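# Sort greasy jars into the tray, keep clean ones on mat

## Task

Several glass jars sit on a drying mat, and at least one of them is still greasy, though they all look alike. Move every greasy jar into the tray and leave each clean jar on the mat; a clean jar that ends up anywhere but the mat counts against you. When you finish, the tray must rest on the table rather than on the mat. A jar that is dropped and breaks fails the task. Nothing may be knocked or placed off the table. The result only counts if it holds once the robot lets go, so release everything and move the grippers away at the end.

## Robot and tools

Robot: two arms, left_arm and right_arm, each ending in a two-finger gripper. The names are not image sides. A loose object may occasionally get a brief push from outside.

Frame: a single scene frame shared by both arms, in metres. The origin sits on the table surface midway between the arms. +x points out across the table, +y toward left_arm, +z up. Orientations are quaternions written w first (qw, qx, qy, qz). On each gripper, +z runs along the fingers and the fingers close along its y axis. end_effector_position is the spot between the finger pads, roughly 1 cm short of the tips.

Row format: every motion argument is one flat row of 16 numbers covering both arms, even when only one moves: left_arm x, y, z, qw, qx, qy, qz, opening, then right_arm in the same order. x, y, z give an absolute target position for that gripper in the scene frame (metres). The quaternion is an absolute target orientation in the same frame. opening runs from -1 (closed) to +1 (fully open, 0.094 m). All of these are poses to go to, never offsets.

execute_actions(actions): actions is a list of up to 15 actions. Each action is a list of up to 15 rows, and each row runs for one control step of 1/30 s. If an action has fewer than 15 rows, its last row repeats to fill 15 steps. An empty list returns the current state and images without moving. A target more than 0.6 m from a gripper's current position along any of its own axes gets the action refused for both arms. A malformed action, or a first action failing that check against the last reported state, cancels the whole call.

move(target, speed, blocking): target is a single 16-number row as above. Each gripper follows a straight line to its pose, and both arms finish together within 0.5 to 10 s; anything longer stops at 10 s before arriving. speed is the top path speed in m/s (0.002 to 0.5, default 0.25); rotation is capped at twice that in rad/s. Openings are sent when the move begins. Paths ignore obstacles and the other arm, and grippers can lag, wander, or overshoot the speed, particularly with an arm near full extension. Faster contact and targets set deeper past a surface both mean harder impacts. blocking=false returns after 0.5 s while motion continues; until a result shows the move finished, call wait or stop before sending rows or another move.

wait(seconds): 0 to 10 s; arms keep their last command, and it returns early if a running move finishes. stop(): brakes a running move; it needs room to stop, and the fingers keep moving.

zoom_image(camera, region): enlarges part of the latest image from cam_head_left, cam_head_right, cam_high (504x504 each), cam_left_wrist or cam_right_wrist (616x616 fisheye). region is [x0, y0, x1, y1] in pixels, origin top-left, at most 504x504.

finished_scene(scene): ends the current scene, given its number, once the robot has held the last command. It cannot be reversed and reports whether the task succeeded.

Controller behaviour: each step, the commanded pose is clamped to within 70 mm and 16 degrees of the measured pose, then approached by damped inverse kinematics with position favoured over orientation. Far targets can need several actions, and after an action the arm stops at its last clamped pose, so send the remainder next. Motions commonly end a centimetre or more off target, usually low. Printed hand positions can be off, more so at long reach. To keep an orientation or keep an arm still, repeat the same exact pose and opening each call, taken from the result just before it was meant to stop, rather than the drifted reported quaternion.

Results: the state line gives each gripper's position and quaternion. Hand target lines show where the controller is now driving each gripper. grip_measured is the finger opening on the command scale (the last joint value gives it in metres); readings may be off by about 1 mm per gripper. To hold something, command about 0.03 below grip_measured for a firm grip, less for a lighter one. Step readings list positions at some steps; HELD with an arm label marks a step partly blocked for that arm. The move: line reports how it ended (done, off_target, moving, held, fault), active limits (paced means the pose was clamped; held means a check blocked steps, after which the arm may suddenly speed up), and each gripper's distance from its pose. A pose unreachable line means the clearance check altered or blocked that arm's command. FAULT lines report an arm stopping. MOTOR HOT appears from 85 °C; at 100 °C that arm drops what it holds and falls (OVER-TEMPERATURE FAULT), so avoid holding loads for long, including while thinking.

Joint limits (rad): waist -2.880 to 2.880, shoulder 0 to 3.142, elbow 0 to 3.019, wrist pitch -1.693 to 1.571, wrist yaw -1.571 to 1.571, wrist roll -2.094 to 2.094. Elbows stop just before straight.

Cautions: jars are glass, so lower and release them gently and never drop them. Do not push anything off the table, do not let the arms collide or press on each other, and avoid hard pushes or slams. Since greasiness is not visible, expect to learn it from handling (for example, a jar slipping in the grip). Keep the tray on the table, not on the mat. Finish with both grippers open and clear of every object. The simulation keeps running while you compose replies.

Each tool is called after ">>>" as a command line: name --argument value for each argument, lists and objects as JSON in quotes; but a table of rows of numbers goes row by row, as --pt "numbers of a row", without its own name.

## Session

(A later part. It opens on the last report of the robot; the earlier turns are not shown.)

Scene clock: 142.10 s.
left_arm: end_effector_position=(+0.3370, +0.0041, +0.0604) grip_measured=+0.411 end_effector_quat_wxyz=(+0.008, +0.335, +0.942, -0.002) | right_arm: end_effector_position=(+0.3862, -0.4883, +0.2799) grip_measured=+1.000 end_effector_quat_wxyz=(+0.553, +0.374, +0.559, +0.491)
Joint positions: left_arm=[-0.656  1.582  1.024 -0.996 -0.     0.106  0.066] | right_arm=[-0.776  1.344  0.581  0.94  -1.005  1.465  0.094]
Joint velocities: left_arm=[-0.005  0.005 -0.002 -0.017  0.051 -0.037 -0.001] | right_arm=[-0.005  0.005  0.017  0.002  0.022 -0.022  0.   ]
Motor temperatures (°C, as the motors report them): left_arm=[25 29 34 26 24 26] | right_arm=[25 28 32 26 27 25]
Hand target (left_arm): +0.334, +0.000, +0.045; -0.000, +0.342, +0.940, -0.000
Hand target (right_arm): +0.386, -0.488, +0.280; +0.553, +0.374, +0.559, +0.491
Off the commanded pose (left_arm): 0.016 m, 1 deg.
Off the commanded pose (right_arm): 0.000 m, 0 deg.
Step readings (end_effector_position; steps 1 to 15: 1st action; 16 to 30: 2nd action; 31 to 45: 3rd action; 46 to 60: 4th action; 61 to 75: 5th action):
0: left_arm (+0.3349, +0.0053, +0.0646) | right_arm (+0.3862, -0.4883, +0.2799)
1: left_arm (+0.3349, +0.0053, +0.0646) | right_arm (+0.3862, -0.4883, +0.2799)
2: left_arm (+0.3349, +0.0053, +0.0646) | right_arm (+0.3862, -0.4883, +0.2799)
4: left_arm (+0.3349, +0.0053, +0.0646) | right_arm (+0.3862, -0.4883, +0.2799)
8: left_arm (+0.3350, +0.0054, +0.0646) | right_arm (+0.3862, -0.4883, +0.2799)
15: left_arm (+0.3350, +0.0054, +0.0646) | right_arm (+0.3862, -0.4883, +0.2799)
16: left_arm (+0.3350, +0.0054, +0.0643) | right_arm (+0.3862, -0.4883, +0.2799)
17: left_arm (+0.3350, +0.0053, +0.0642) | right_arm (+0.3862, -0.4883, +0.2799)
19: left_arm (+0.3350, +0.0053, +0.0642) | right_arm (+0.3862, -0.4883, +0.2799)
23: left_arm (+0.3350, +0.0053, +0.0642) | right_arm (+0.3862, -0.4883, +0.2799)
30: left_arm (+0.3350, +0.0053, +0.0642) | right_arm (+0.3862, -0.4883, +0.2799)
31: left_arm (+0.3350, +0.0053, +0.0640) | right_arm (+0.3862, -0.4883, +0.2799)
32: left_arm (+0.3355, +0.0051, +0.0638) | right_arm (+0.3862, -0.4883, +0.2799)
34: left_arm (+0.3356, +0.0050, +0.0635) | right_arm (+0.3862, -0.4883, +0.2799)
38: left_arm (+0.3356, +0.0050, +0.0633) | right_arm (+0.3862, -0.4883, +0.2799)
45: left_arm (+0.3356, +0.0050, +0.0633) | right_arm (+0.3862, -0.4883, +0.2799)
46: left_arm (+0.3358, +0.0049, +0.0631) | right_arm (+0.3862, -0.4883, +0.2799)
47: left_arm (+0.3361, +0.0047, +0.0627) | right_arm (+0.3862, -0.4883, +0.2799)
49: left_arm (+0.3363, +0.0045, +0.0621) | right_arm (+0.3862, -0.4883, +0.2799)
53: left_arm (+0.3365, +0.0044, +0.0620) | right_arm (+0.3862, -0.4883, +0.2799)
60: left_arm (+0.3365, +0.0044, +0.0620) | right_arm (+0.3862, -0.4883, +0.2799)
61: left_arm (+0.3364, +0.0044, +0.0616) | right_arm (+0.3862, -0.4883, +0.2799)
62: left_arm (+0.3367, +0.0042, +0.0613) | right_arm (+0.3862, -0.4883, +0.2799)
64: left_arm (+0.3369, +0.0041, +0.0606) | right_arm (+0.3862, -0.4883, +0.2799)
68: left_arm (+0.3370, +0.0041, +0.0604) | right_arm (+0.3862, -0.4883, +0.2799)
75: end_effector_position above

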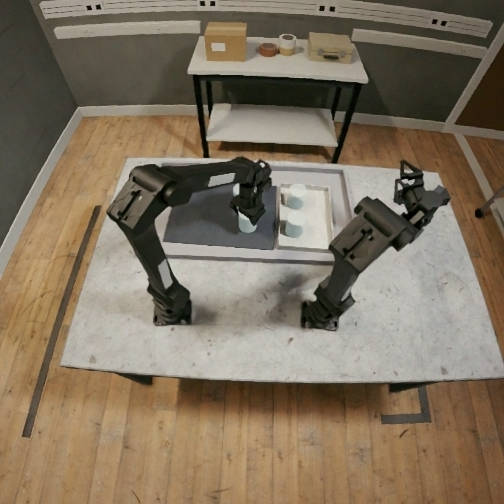

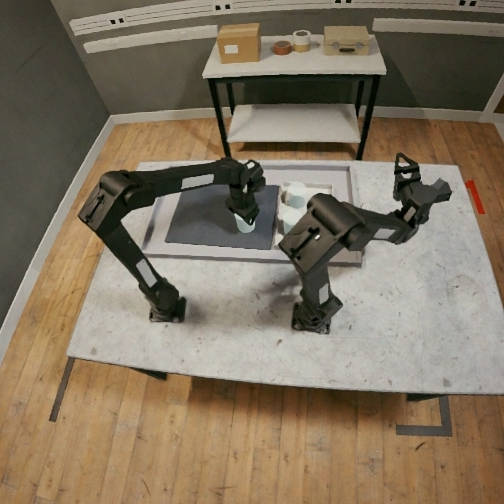

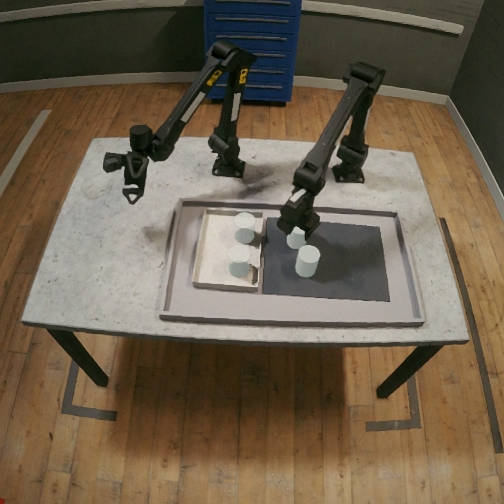

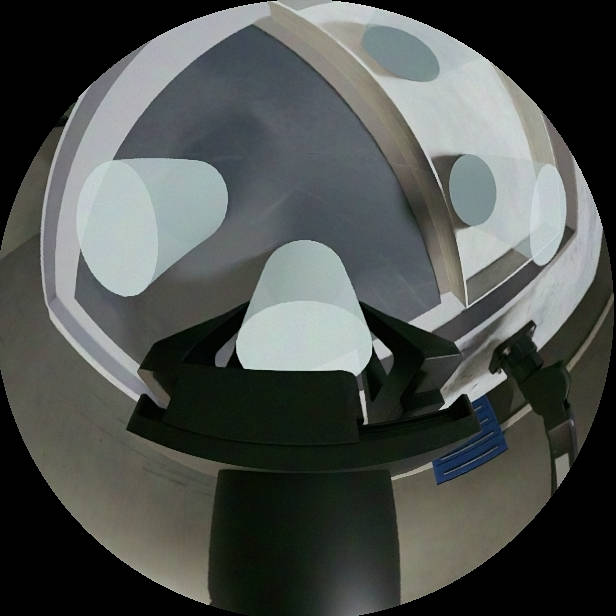

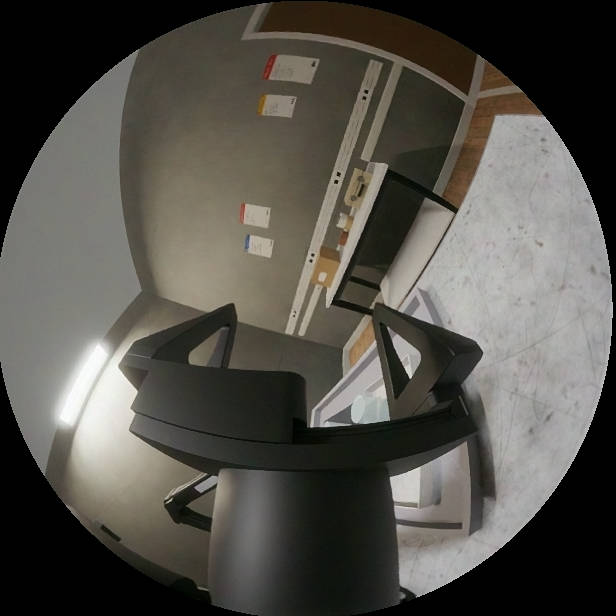

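>>> move --target '[0.333,0.001,0.046,0,0.342,0.94,0,0.5,0.3862,-0.4883,0.2799,0.553,0.374,0.559,0.491,1]' --speed 0.04

>>> execute_actions --actions '[[[0.333,0.001,0.046,0,0.342,0.94,0,0.47,0.3862,-0.4883,0.2799,0.553,0.374,0.559,0.491,1],[0.333,0.001,0.046,0,0.342,0.94,0,0.45,0.3862,-0.4883,0.2799,0.553,0.374,0.559,0.491,1],[0.333,0.001,0.046,0,0.342,0.94,0,0.44,0.3862,-0.4883,0.2799,0.553,0.374,0.559,0.491,1],[0.333,0.001,0.046,0,0.342,0.94,0,0.43,0.3862,-0.4883,0.2799,0.553,0.374,0.559,0.491,1],[0.333,0.001,0.046,0,0.342,0.94,0,0.42,0.3862,-0.4883,0.2799,0.553,0.374,0.559,0.491,1],[0.333,0.001,0.046,0,0.342,0.94,0,0.41,0.3862,-0.4883,0.2799,0.553,0.374,0.559,0.491,1],[0.333,0.001,0.046,0,0.342,0.94,0,0.40,0.3862,-0.4883,0.2799,0.553,0.374,0.559,0.491,1],[0.333,0.001,0.046,0,0.342,0.94,0,0.39,0.3862,-0.4883,0.2799,0.553,0.374,0.559,0.491,1],[0.333,0.001,0.046,0,0.342,0.94,0,0.38,0.3862,-0.4883,0.2799,0.553,0.374,0.559,0.491,1],[0.333,0.001,0.046,0,0.342,0.94,0,0.37,0.3862,-0.4883,0.2799,0.553,0.374,0.559,0.491,1],[0.333,0.001,0.046,0,0.342,0.94,0,0.36,0.3862,-0.4883,0.2799,0.553,0.374,0.559,0.491,1]]]'

Scene clock: 143.17 s.
left_arm: end_effector_position=(+0.3339, +0.0061, +0.0510) grip_measured=+0.498 end_effector_quat_wxyz=(-0.000, +0.335, +0.942, +0.000) | right_arm: end_effector_position=(+0.3862, -0.4883, +0.2799) grip_measured=+1.000 end_effector_quat_wxyz=(+0.553, +0.374, +0.559, +0.491)
Joint positions: left_arm=[-0.656  1.597  1.013 -0.988 -0.     0.106  0.07 ] | right_arm=[-0.776  1.344  0.581  0.94  -1.005  1.465  0.094]
Joint velocities: left_arm=[-0.024 -0.005 -0.022  0.017 -0.022 -0.037 -0.   ] | right_arm=[-0.024 -0.005 -0.002  0.007 -0.037 -0.037  0.   ]
Motor temperatures (°C, as the motors report them): left_arm=[25 29 34 26 24 26] | right_arm=[25 28 32 26 27 25]
Hand target (left_arm): +0.333, +0.001, +0.046; -0.000, +0.342, +0.940, -0.000
Hand target (right_arm): +0.386, -0.488, +0.280; +0.553, +0.374, +0.559, +0.491
Off the commanded pose (left_arm): 0.007 m, 1 deg.
Off the commanded pose (right_arm): 0.000 m, 0 deg.
move: done

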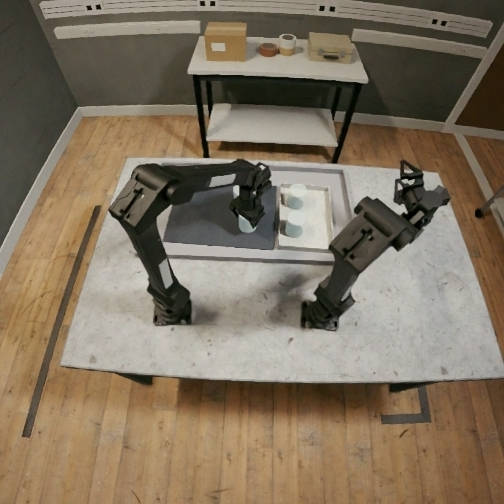

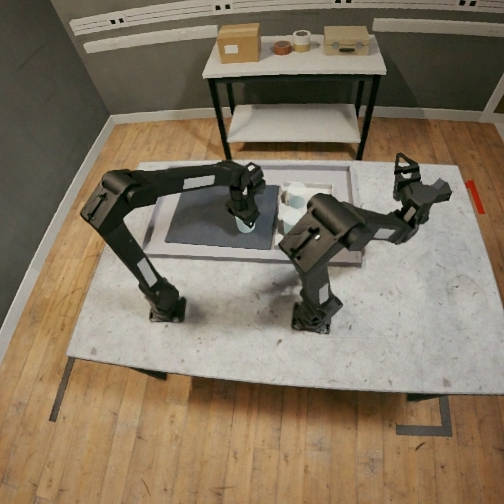

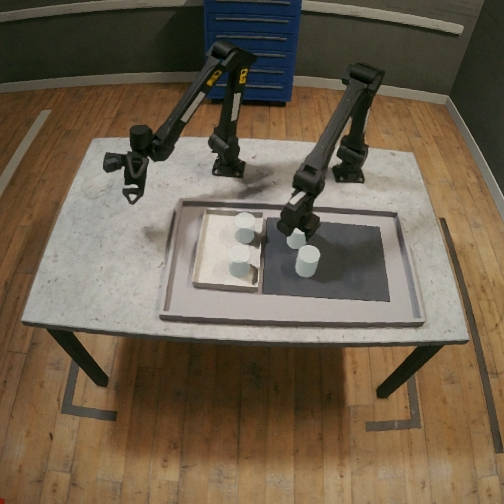

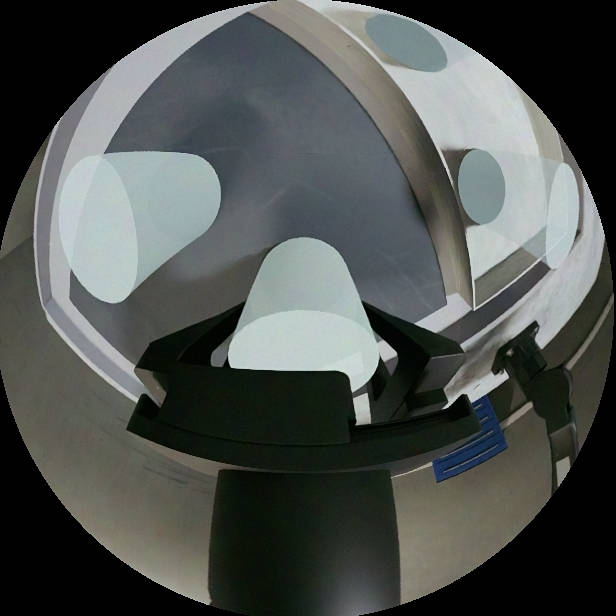

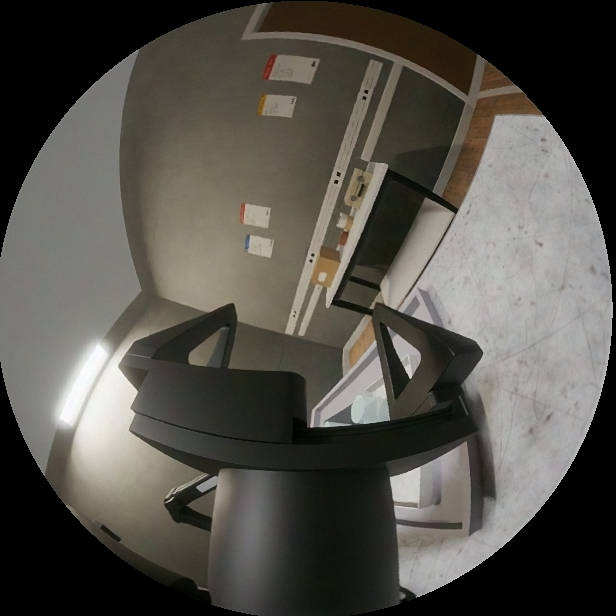

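Scene clock: 143.67 s.
left_arm: end_effector_position=(+0.3339, +0.0061, +0.0510) grip_measured=+0.388 end_effector_quat_wxyz=(-0.000, +0.335, +0.942, +0.000) | right_arm: end_effector_position=(+0.3862, -0.4883, +0.2799) grip_measured=+1.000 end_effector_quat_wxyz=(+0.553, +0.374, +0.559, +0.491)
Joint positions: left_arm=[-0.656  1.597  1.013 -0.988 -0.     0.106  0.065] | right_arm=[-0.776  1.344  0.581  0.94  -1.005  1.465  0.094]
Joint velocities: left_arm=[-0.024  0.005  0.017 -0.007 -0.007 -0.051 -0.   ] | right_arm=[-0.015  0.015 -0.017 -0.002 -0.007 -0.037  0.   ]
Motor temperatures (°C, as the motors report them): left_arm=[25 29 34 26 24 26] | right_arm=[25 28 32 26 27 25]
Hand target (left_arm): +0.333, +0.001, +0.046; -0.000, +0.342, +0.940, -0.000
Hand target (right_arm): +0.386, -0.488, +0.280; +0.553, +0.374, +0.559, +0.491
Off the commanded pose (left_arm): 0.007 m, 1 deg.
Off the commanded pose (right_arm): 0.000 m, 0 deg.
Step readings (end_effector_position):
0: left_arm (+0.3339, +0.0061, +0.0510) | right_arm (+0.3862, -0.4883, +0.2799)
1: left_arm (+0.3339, +0.0061, +0.0510) | right_arm (+0.3862, -0.4883, +0.2799)
2: left_arm (+0.3339, +0.0061, +0.0510) | right_arm (+0.3862, -0.4883, +0.2799)
4: left_arm (+0.3339, +0.0061, +0.0510) | right_arm (+0.3862, -0.4883, +0.2799)
8: left_arm (+0.3339, +0.0061, +0.0510) | right_arm (+0.3862, -0.4883, +0.2799)
15: end_effector_position above

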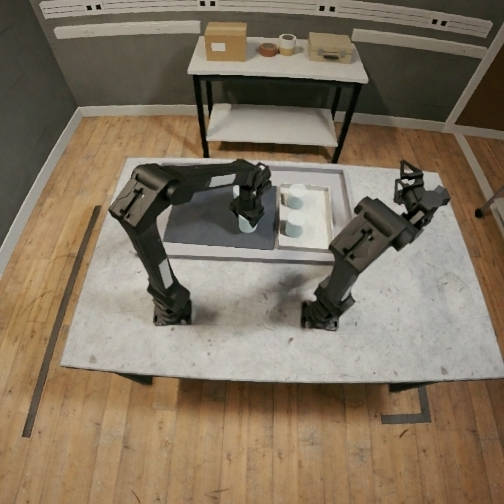

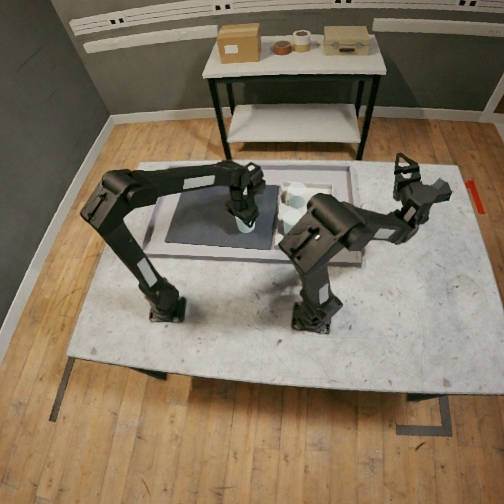

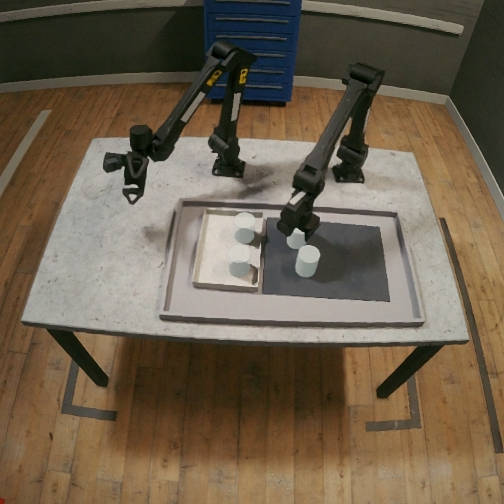

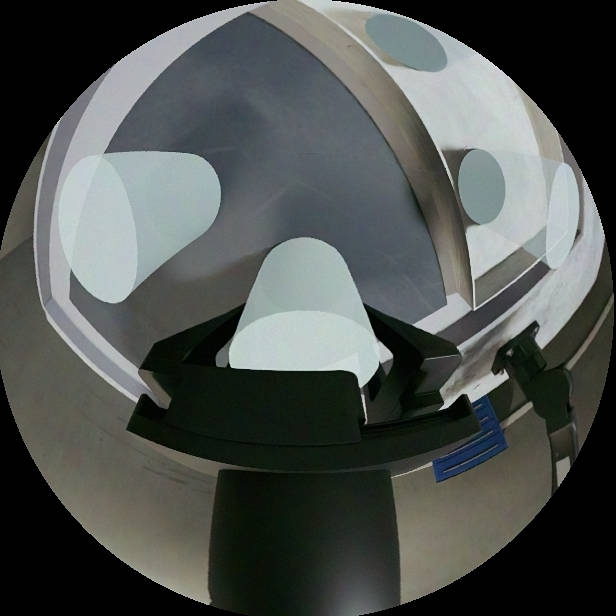

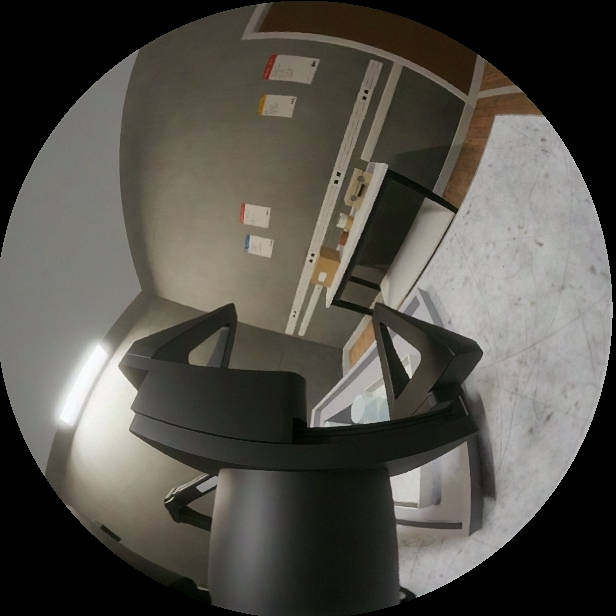

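>>> move --target '[0.345,-0.008,0.21,0,0.342,0.94,0,0.36,0.3862,-0.4883,0.2799,0.553,0.374,0.559,0.491,1]' --speed 0.12

>>> move --target '[0.39,-0.257,0.215,0,0.707,0.707,0,0.36,0.3862,-0.4883,0.2799,0.553,0.374,0.559,0.491,1]' --speed 0.18

Scene clock: 145.60 s.
left_arm: end_effector_position=(+0.3332, +0.0065, +0.1797) grip_measured=+0.388 end_effector_quat_wxyz=(-0.034, +0.335, +0.942, +0.008) | right_arm: end_effector_position=(+0.3862, -0.4883, +0.2799) grip_measured=+1.000 end_effector_quat_wxyz=(+0.553, +0.374, +0.559, +0.491)
Joint positions: left_arm=[-0.656  1.5    1.267 -1.408 -0.     0.106  0.065] | right_arm=[-0.776  1.344  0.581  0.94  -1.005  1.465  0.094]
Joint velocities: left_arm=[-0.005  0.005 -0.022  0.007 -0.022 -0.037  0.   ] | right_arm=[-0.024  0.005 -0.012  0.007  0.037  0.022  0.   ]
Motor temperatures (°C, as the motors report them): left_arm=[25 29 34 26 24 26] | right_arm=[25 28 32 26 27 25]
Hand target (left_arm): +0.341, -0.005, +0.210; +0.000, +0.342, +0.940, -0.000
Hand target (right_arm): +0.386, -0.488, +0.280; +0.553, +0.374, +0.559, +0.491
Off the commanded pose (left_arm): 0.036 m, 4 deg.
Off the commanded pose (right_arm): 0.000 m, 0 deg.
move: off_target (left_arm)

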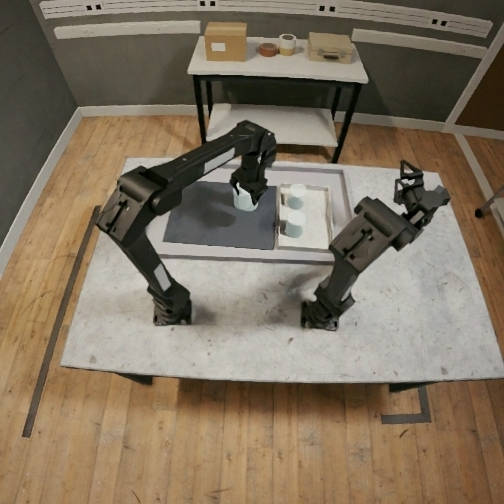

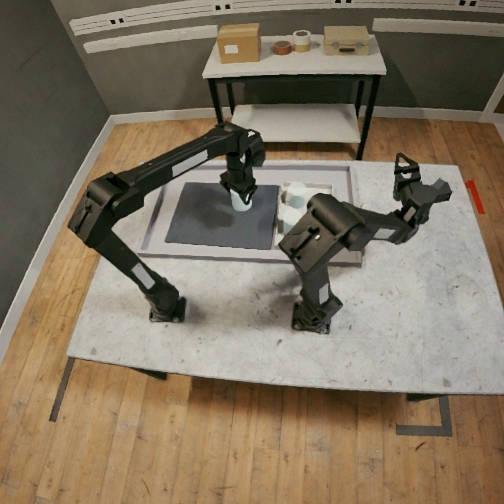

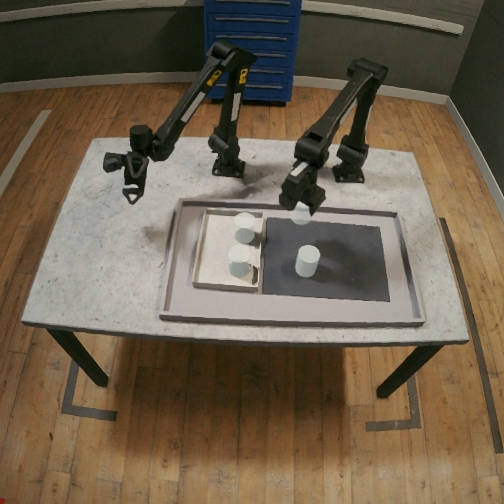

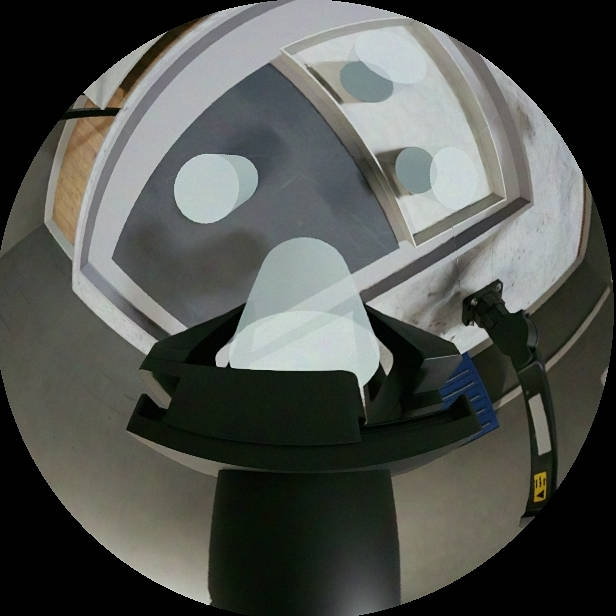

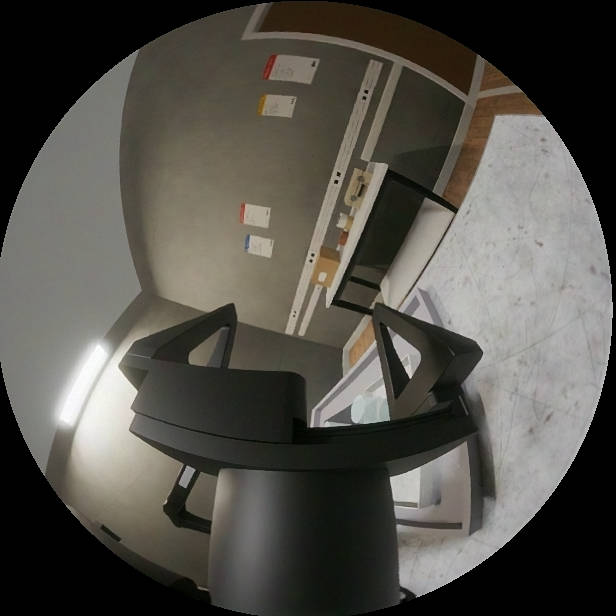

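Scene clock: 148.57 s.
left_arm: end_effector_position=(+0.3841, -0.2410, +0.1964) grip_measured=+0.388 end_effector_quat_wxyz=(-0.023, +0.700, +0.714, +0.002) | right_arm: end_effector_position=(+0.3862, -0.4883, +0.2799) grip_measured=+1.000 end_effector_quat_wxyz=(+0.553, +0.374, +0.559, +0.491)
Joint positions: left_arm=[-0.949  2.033  2.04  -1.625 -0.     0.68   0.065] | right_arm=[-0.776  1.344  0.581  0.94  -1.005  1.465  0.094]
Joint velocities: left_arm=[-0.005 -0.015  0.002  0.017 -0.037  0.007 -0.   ] | right_arm=[-0.005 -0.015  0.007 -0.002  0.037 -0.051  0.   ]
Motor temperatures (°C, as the motors report them): left_arm=[25 29 35 26 24 26] | right_arm=[25 28 32 26 27 25]
Hand target (left_arm): +0.387, -0.255, +0.218; +0.001, +0.707, +0.707, -0.001
Hand target (right_arm): +0.386, -0.488, +0.280; +0.553, +0.374, +0.559, +0.491
Off the commanded pose (left_arm): 0.025 m, 3 deg.
Off the commanded pose (right_arm): 0.000 m, 0 deg.
move: off_target (left_arm)

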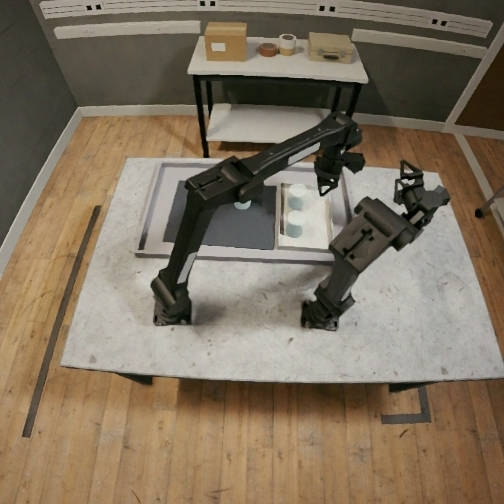

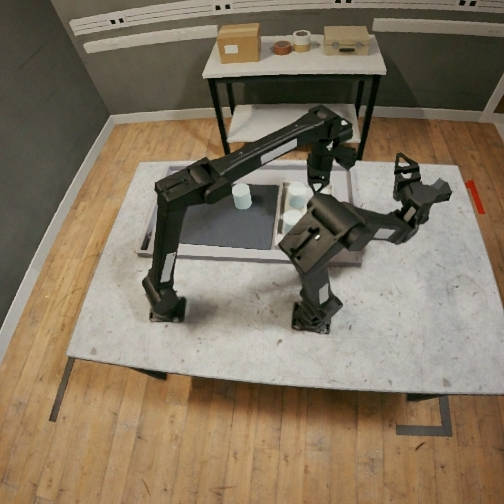

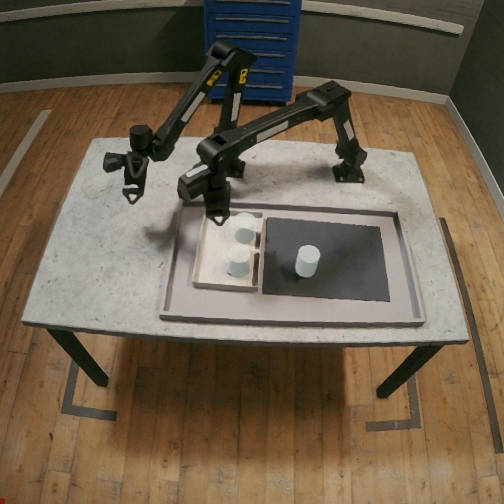

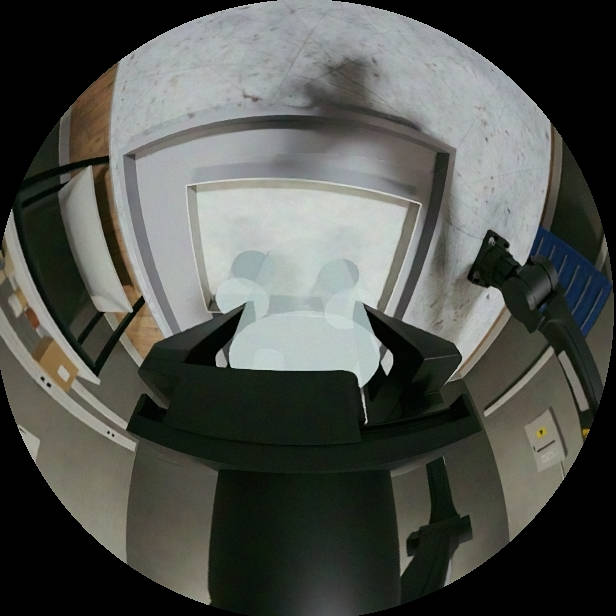

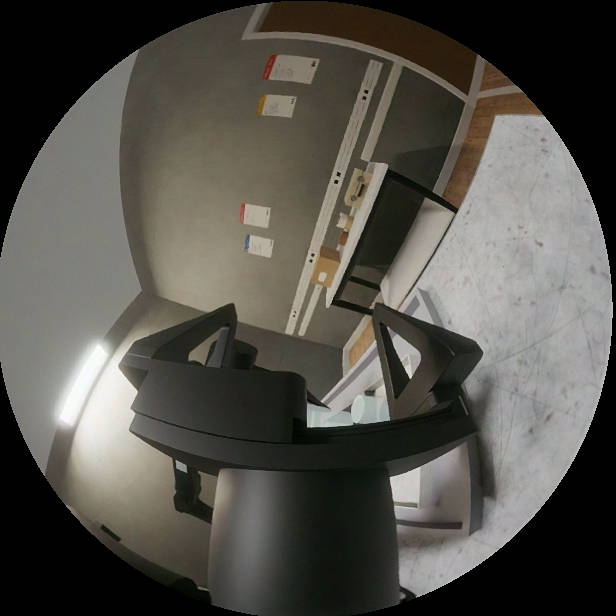

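>>> move --target '[0.383,-0.257,0.1,0,0.707,0.707,0,0.36,0.3862,-0.4883,0.2799,0.553,0.374,0.559,0.491,1]' --speed 0.08

Scene clock: 150.27 s.
left_arm: end_effector_position=(+0.3882, -0.2478, +0.0983) grip_measured=+0.388 end_effector_quat_wxyz=(-0.009, +0.701, +0.713, +0.001) | right_arm: end_effector_position=(+0.3862, -0.4883, +0.2799) grip_measured=+1.000 end_effector_quat_wxyz=(+0.553, +0.374, +0.559, +0.491)
Joint positions: left_arm=[-0.951  2.068  1.839 -1.36  -0.     0.682  0.065] | right_arm=[-0.776  1.344  0.581  0.94  -1.005  1.465  0.094]
Joint velocities: left_arm=[-0.024 -0.005  0.012  0.017 -0.11   0.022  0.001] | right_arm=[-0.005 -0.015  0.007 -0.007 -0.051  0.022  0.   ]
Motor temperatures (°C, as the motors report them): left_arm=[25 29 35 26 24 26] | right_arm=[25 28 32 26 27 25]
Hand target (left_arm): +0.384, -0.258, +0.100; -0.000, +0.707, +0.707, +0.000
Hand target (right_arm): +0.386, -0.488, +0.280; +0.553, +0.374, +0.559, +0.491
Off the commanded pose (left_arm): 0.011 m, 1 deg.
Off the commanded pose (right_arm): 0.000 m, 0 deg.
move: off_target (left_arm)

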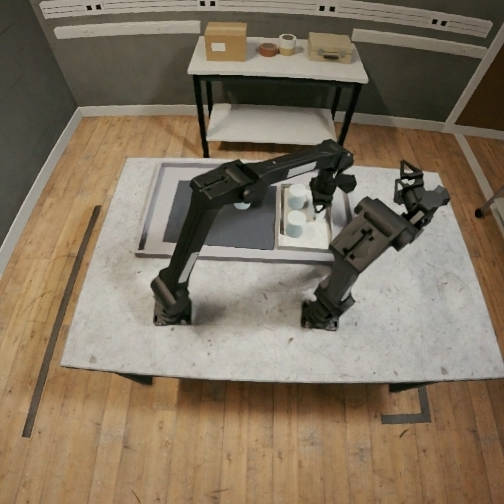

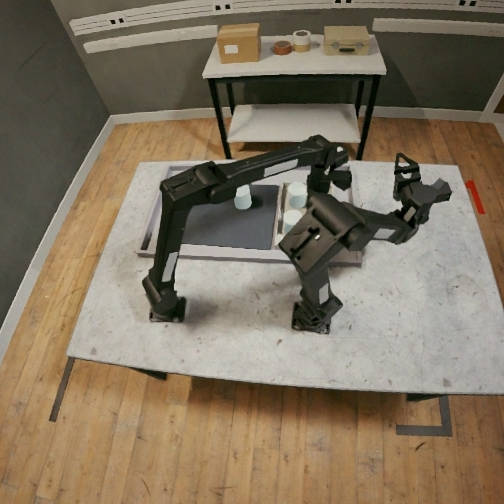

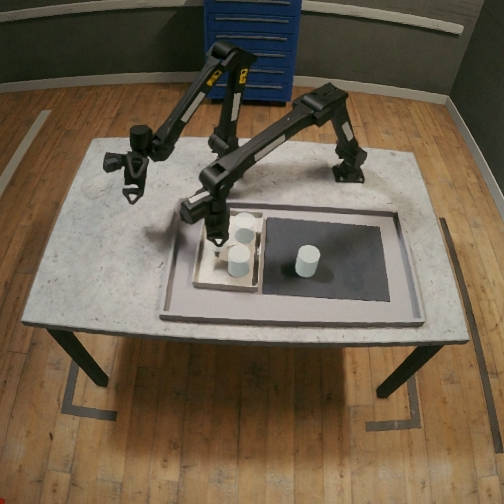

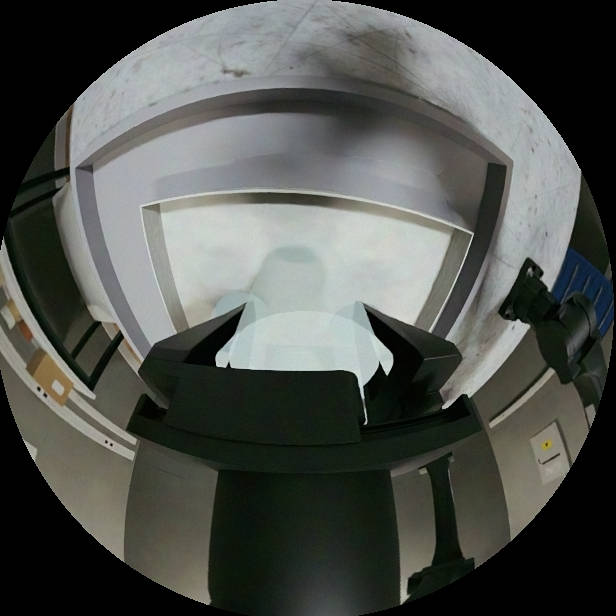

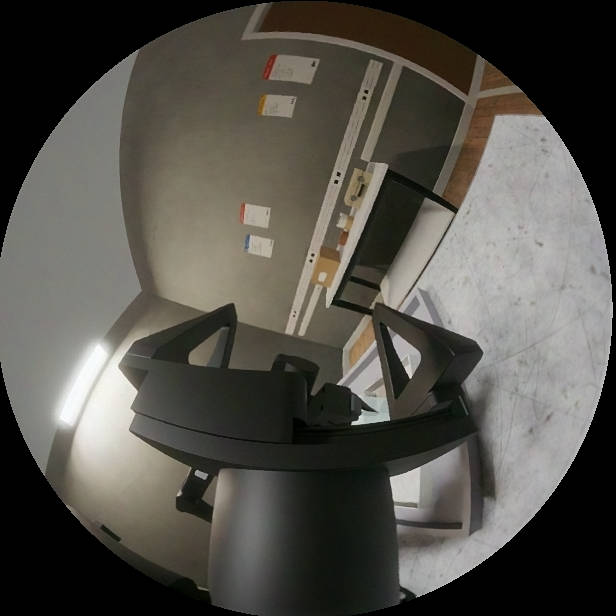

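>>> move --target '[0.381,-0.266,0.07,0,0.707,0.707,0,0.36,0.3862,-0.4883,0.2799,0.553,0.374,0.559,0.491,1]' --speed 0.04

>>> zoom_image --camera "cam_high" --region '[170,180,300,310]'

Scene clock: 151.57 s.
left_arm: end_effector_position=(+0.3847, -0.2572, +0.0714) grip_measured=+0.388 end_effector_quat_wxyz=(-0.006, +0.705, +0.709, +0.001) | right_arm: end_effector_position=(+0.3862, -0.4883, +0.2799) grip_measured=+1.000 end_effector_quat_wxyz=(+0.553, +0.374, +0.559, +0.491)
Joint positions: left_arm=[-0.965  2.098  1.816 -1.302 -0.     0.678  0.065] | right_arm=[-0.776  1.344  0.581  0.94  -1.005  1.465  0.094]
Joint velocities: left_arm=[-0.005 -0.015  0.017 -0.007 -0.066 -0.022 -0.   ] | right_arm=[-0.015 -0.015  0.012 -0.002 -0.007  0.051  0.   ]
Motor temperatures (°C, as the motors report them): left_arm=[25 30 35 26 24 26] | right_arm=[25 28 32 26 27 25]
Hand target (left_arm): +0.381, -0.266, +0.070; +0.000, +0.707, +0.707, -0.000
Hand target (right_arm): +0.386, -0.488, +0.280; +0.553, +0.374, +0.559, +0.491
Off the commanded pose (left_arm): 0.010 m, 1 deg.
Off the commanded pose (right_arm): 0.000 m, 0 deg.
move: done

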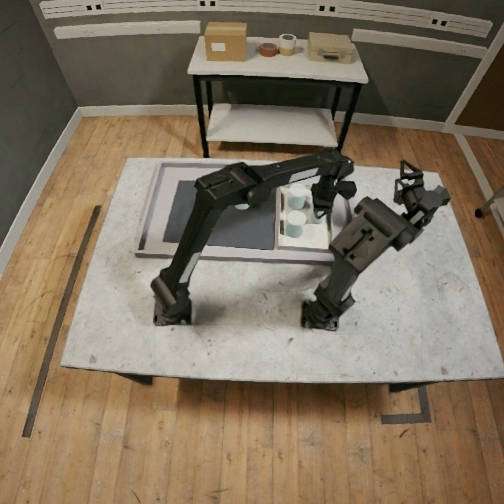

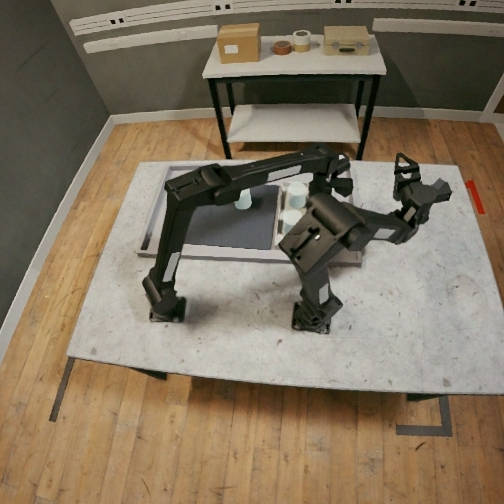

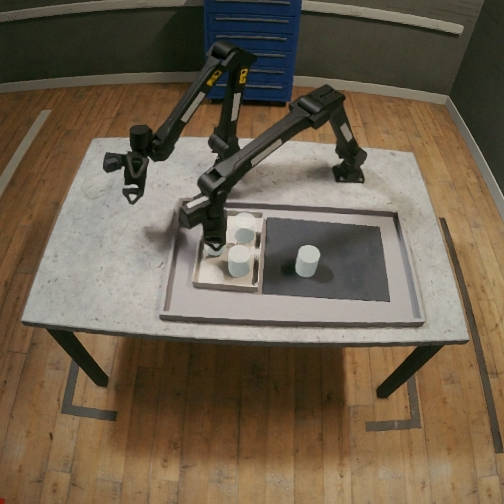

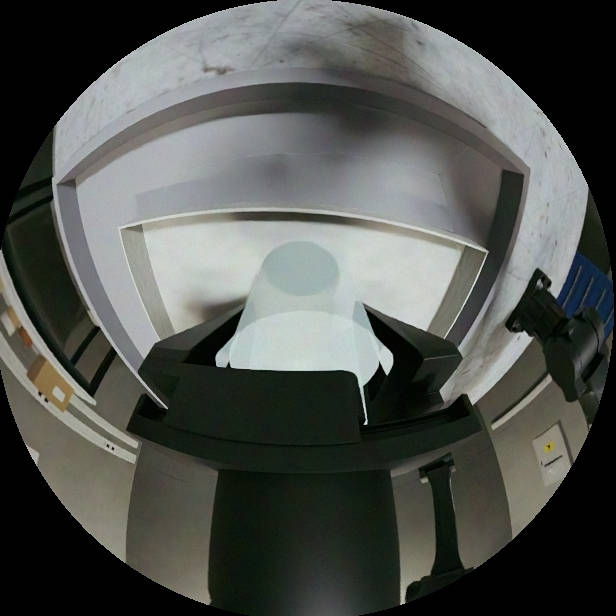

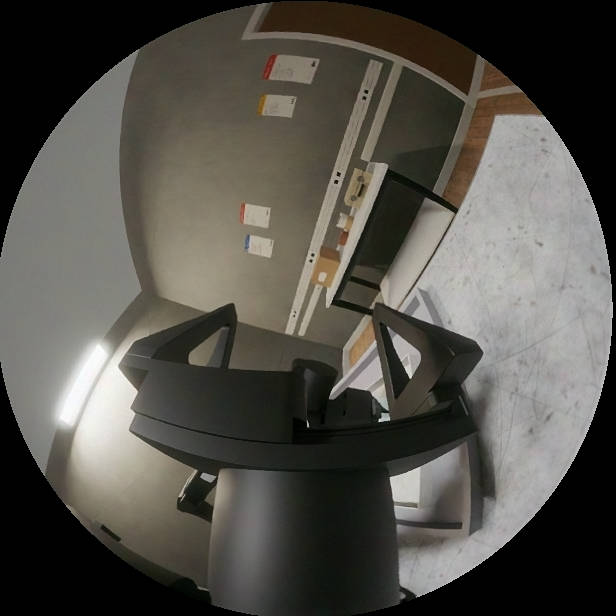

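Region (170, 180, 300, 310) of cam_high's 504x504 image, scaled by 3.877, with more detail than that image has.

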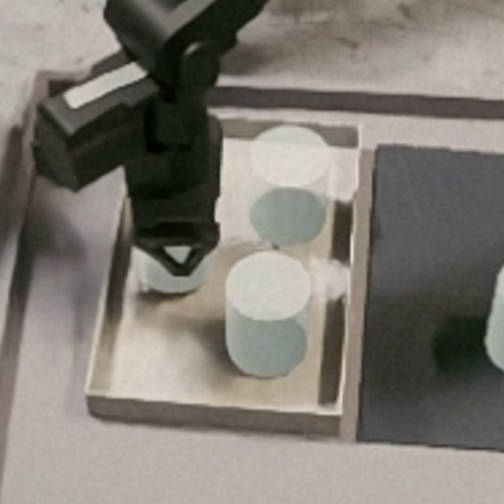

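Clear. Lower slowly (target actual ≈0.0555).

>>> move --target '[0.381,-0.265,0.0525,0,0.707,0.707,0,0.36,0.3862,-0.4883,0.2799,0.553,0.374,0.559,0.491,1]' --speed 0.018

Scene clock: 153.00 s.
left_arm: end_effector_position=(+0.3850, -0.2575, +0.0574) grip_measured=+0.388 end_effector_quat_wxyz=(-0.003, +0.705, +0.709, +0.000) | right_arm: end_effector_position=(+0.3862, -0.4883, +0.2799) grip_measured=+1.000 end_effector_quat_wxyz=(+0.553, +0.374, +0.559, +0.491)
Joint positions: left_arm=[-0.965  2.106  1.791 -1.262 -0.     0.678  0.065] | right_arm=[-0.776  1.344  0.581  0.94  -1.005  1.465  0.094]
Joint velocities: left_arm=[-0.015 -0.005 -0.002  0.017  0.022  0.007  0.001] | right_arm=[-0.005  0.005 -0.002 -0.022 -0.037 -0.037  0.   ]
Motor temperatures (°C, as the motors report them): left_arm=[25 30 35 26 24 26] | right_arm=[25 28 32 26 27 25]
Hand target (left_arm): +0.381, -0.265, +0.052; -0.000, +0.707, +0.707, -0.000
Hand target (right_arm): +0.386, -0.488, +0.280; +0.553, +0.374, +0.559, +0.491
Off the commanded pose (left_arm): 0.010 m, 1 deg.
Off the commanded pose (right_arm): 0.000 m, 0 deg.
move: done

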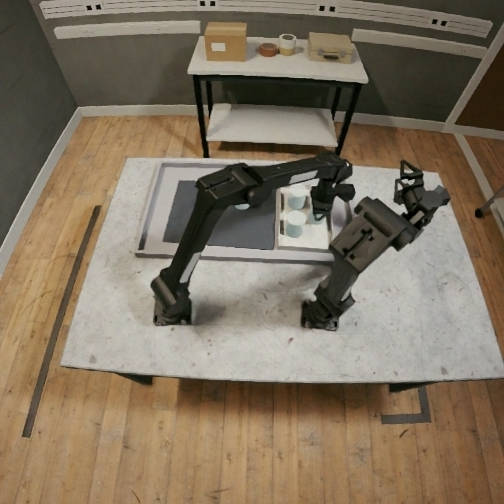

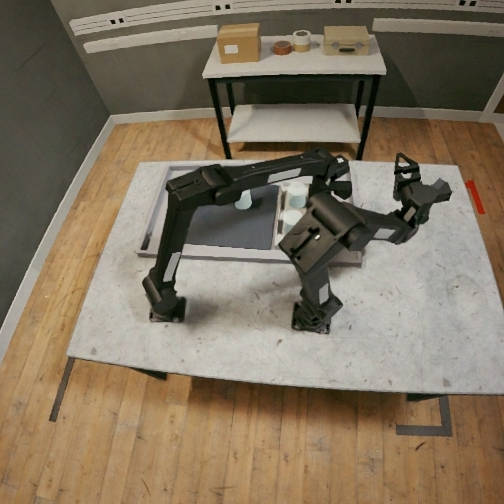

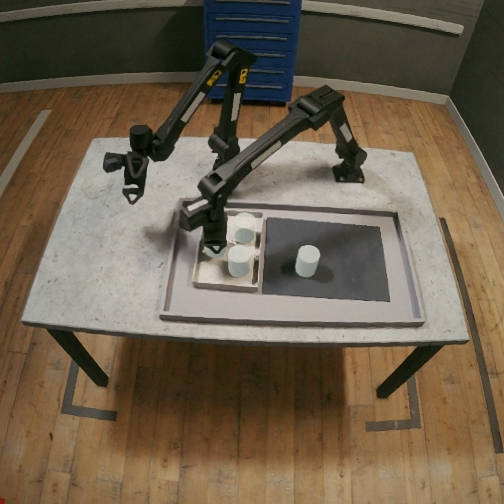

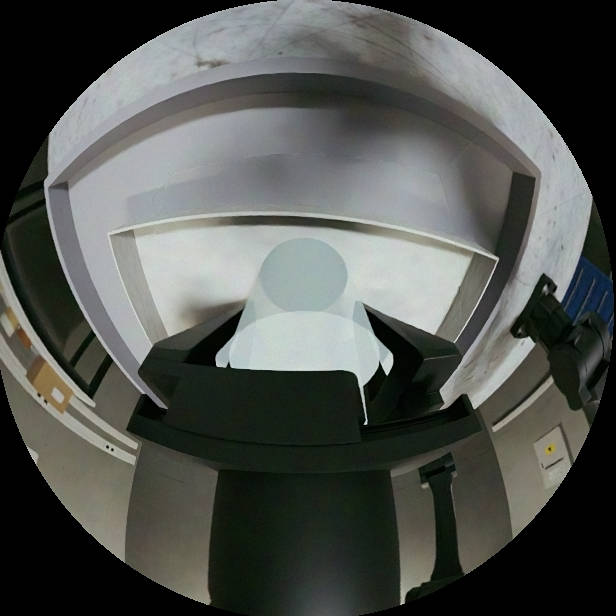

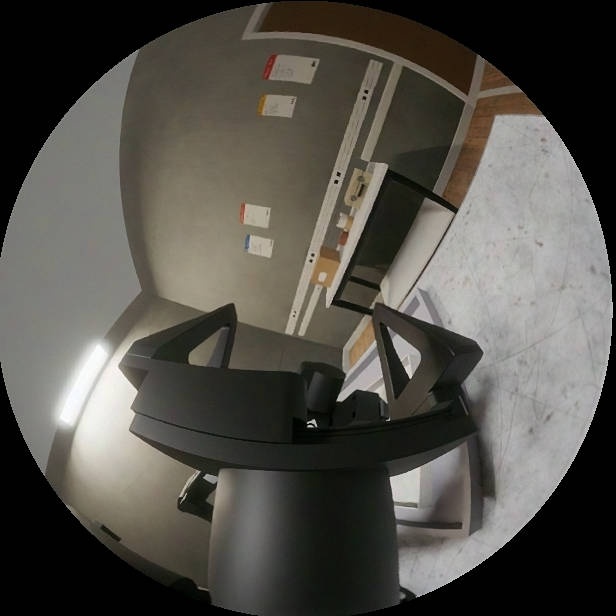

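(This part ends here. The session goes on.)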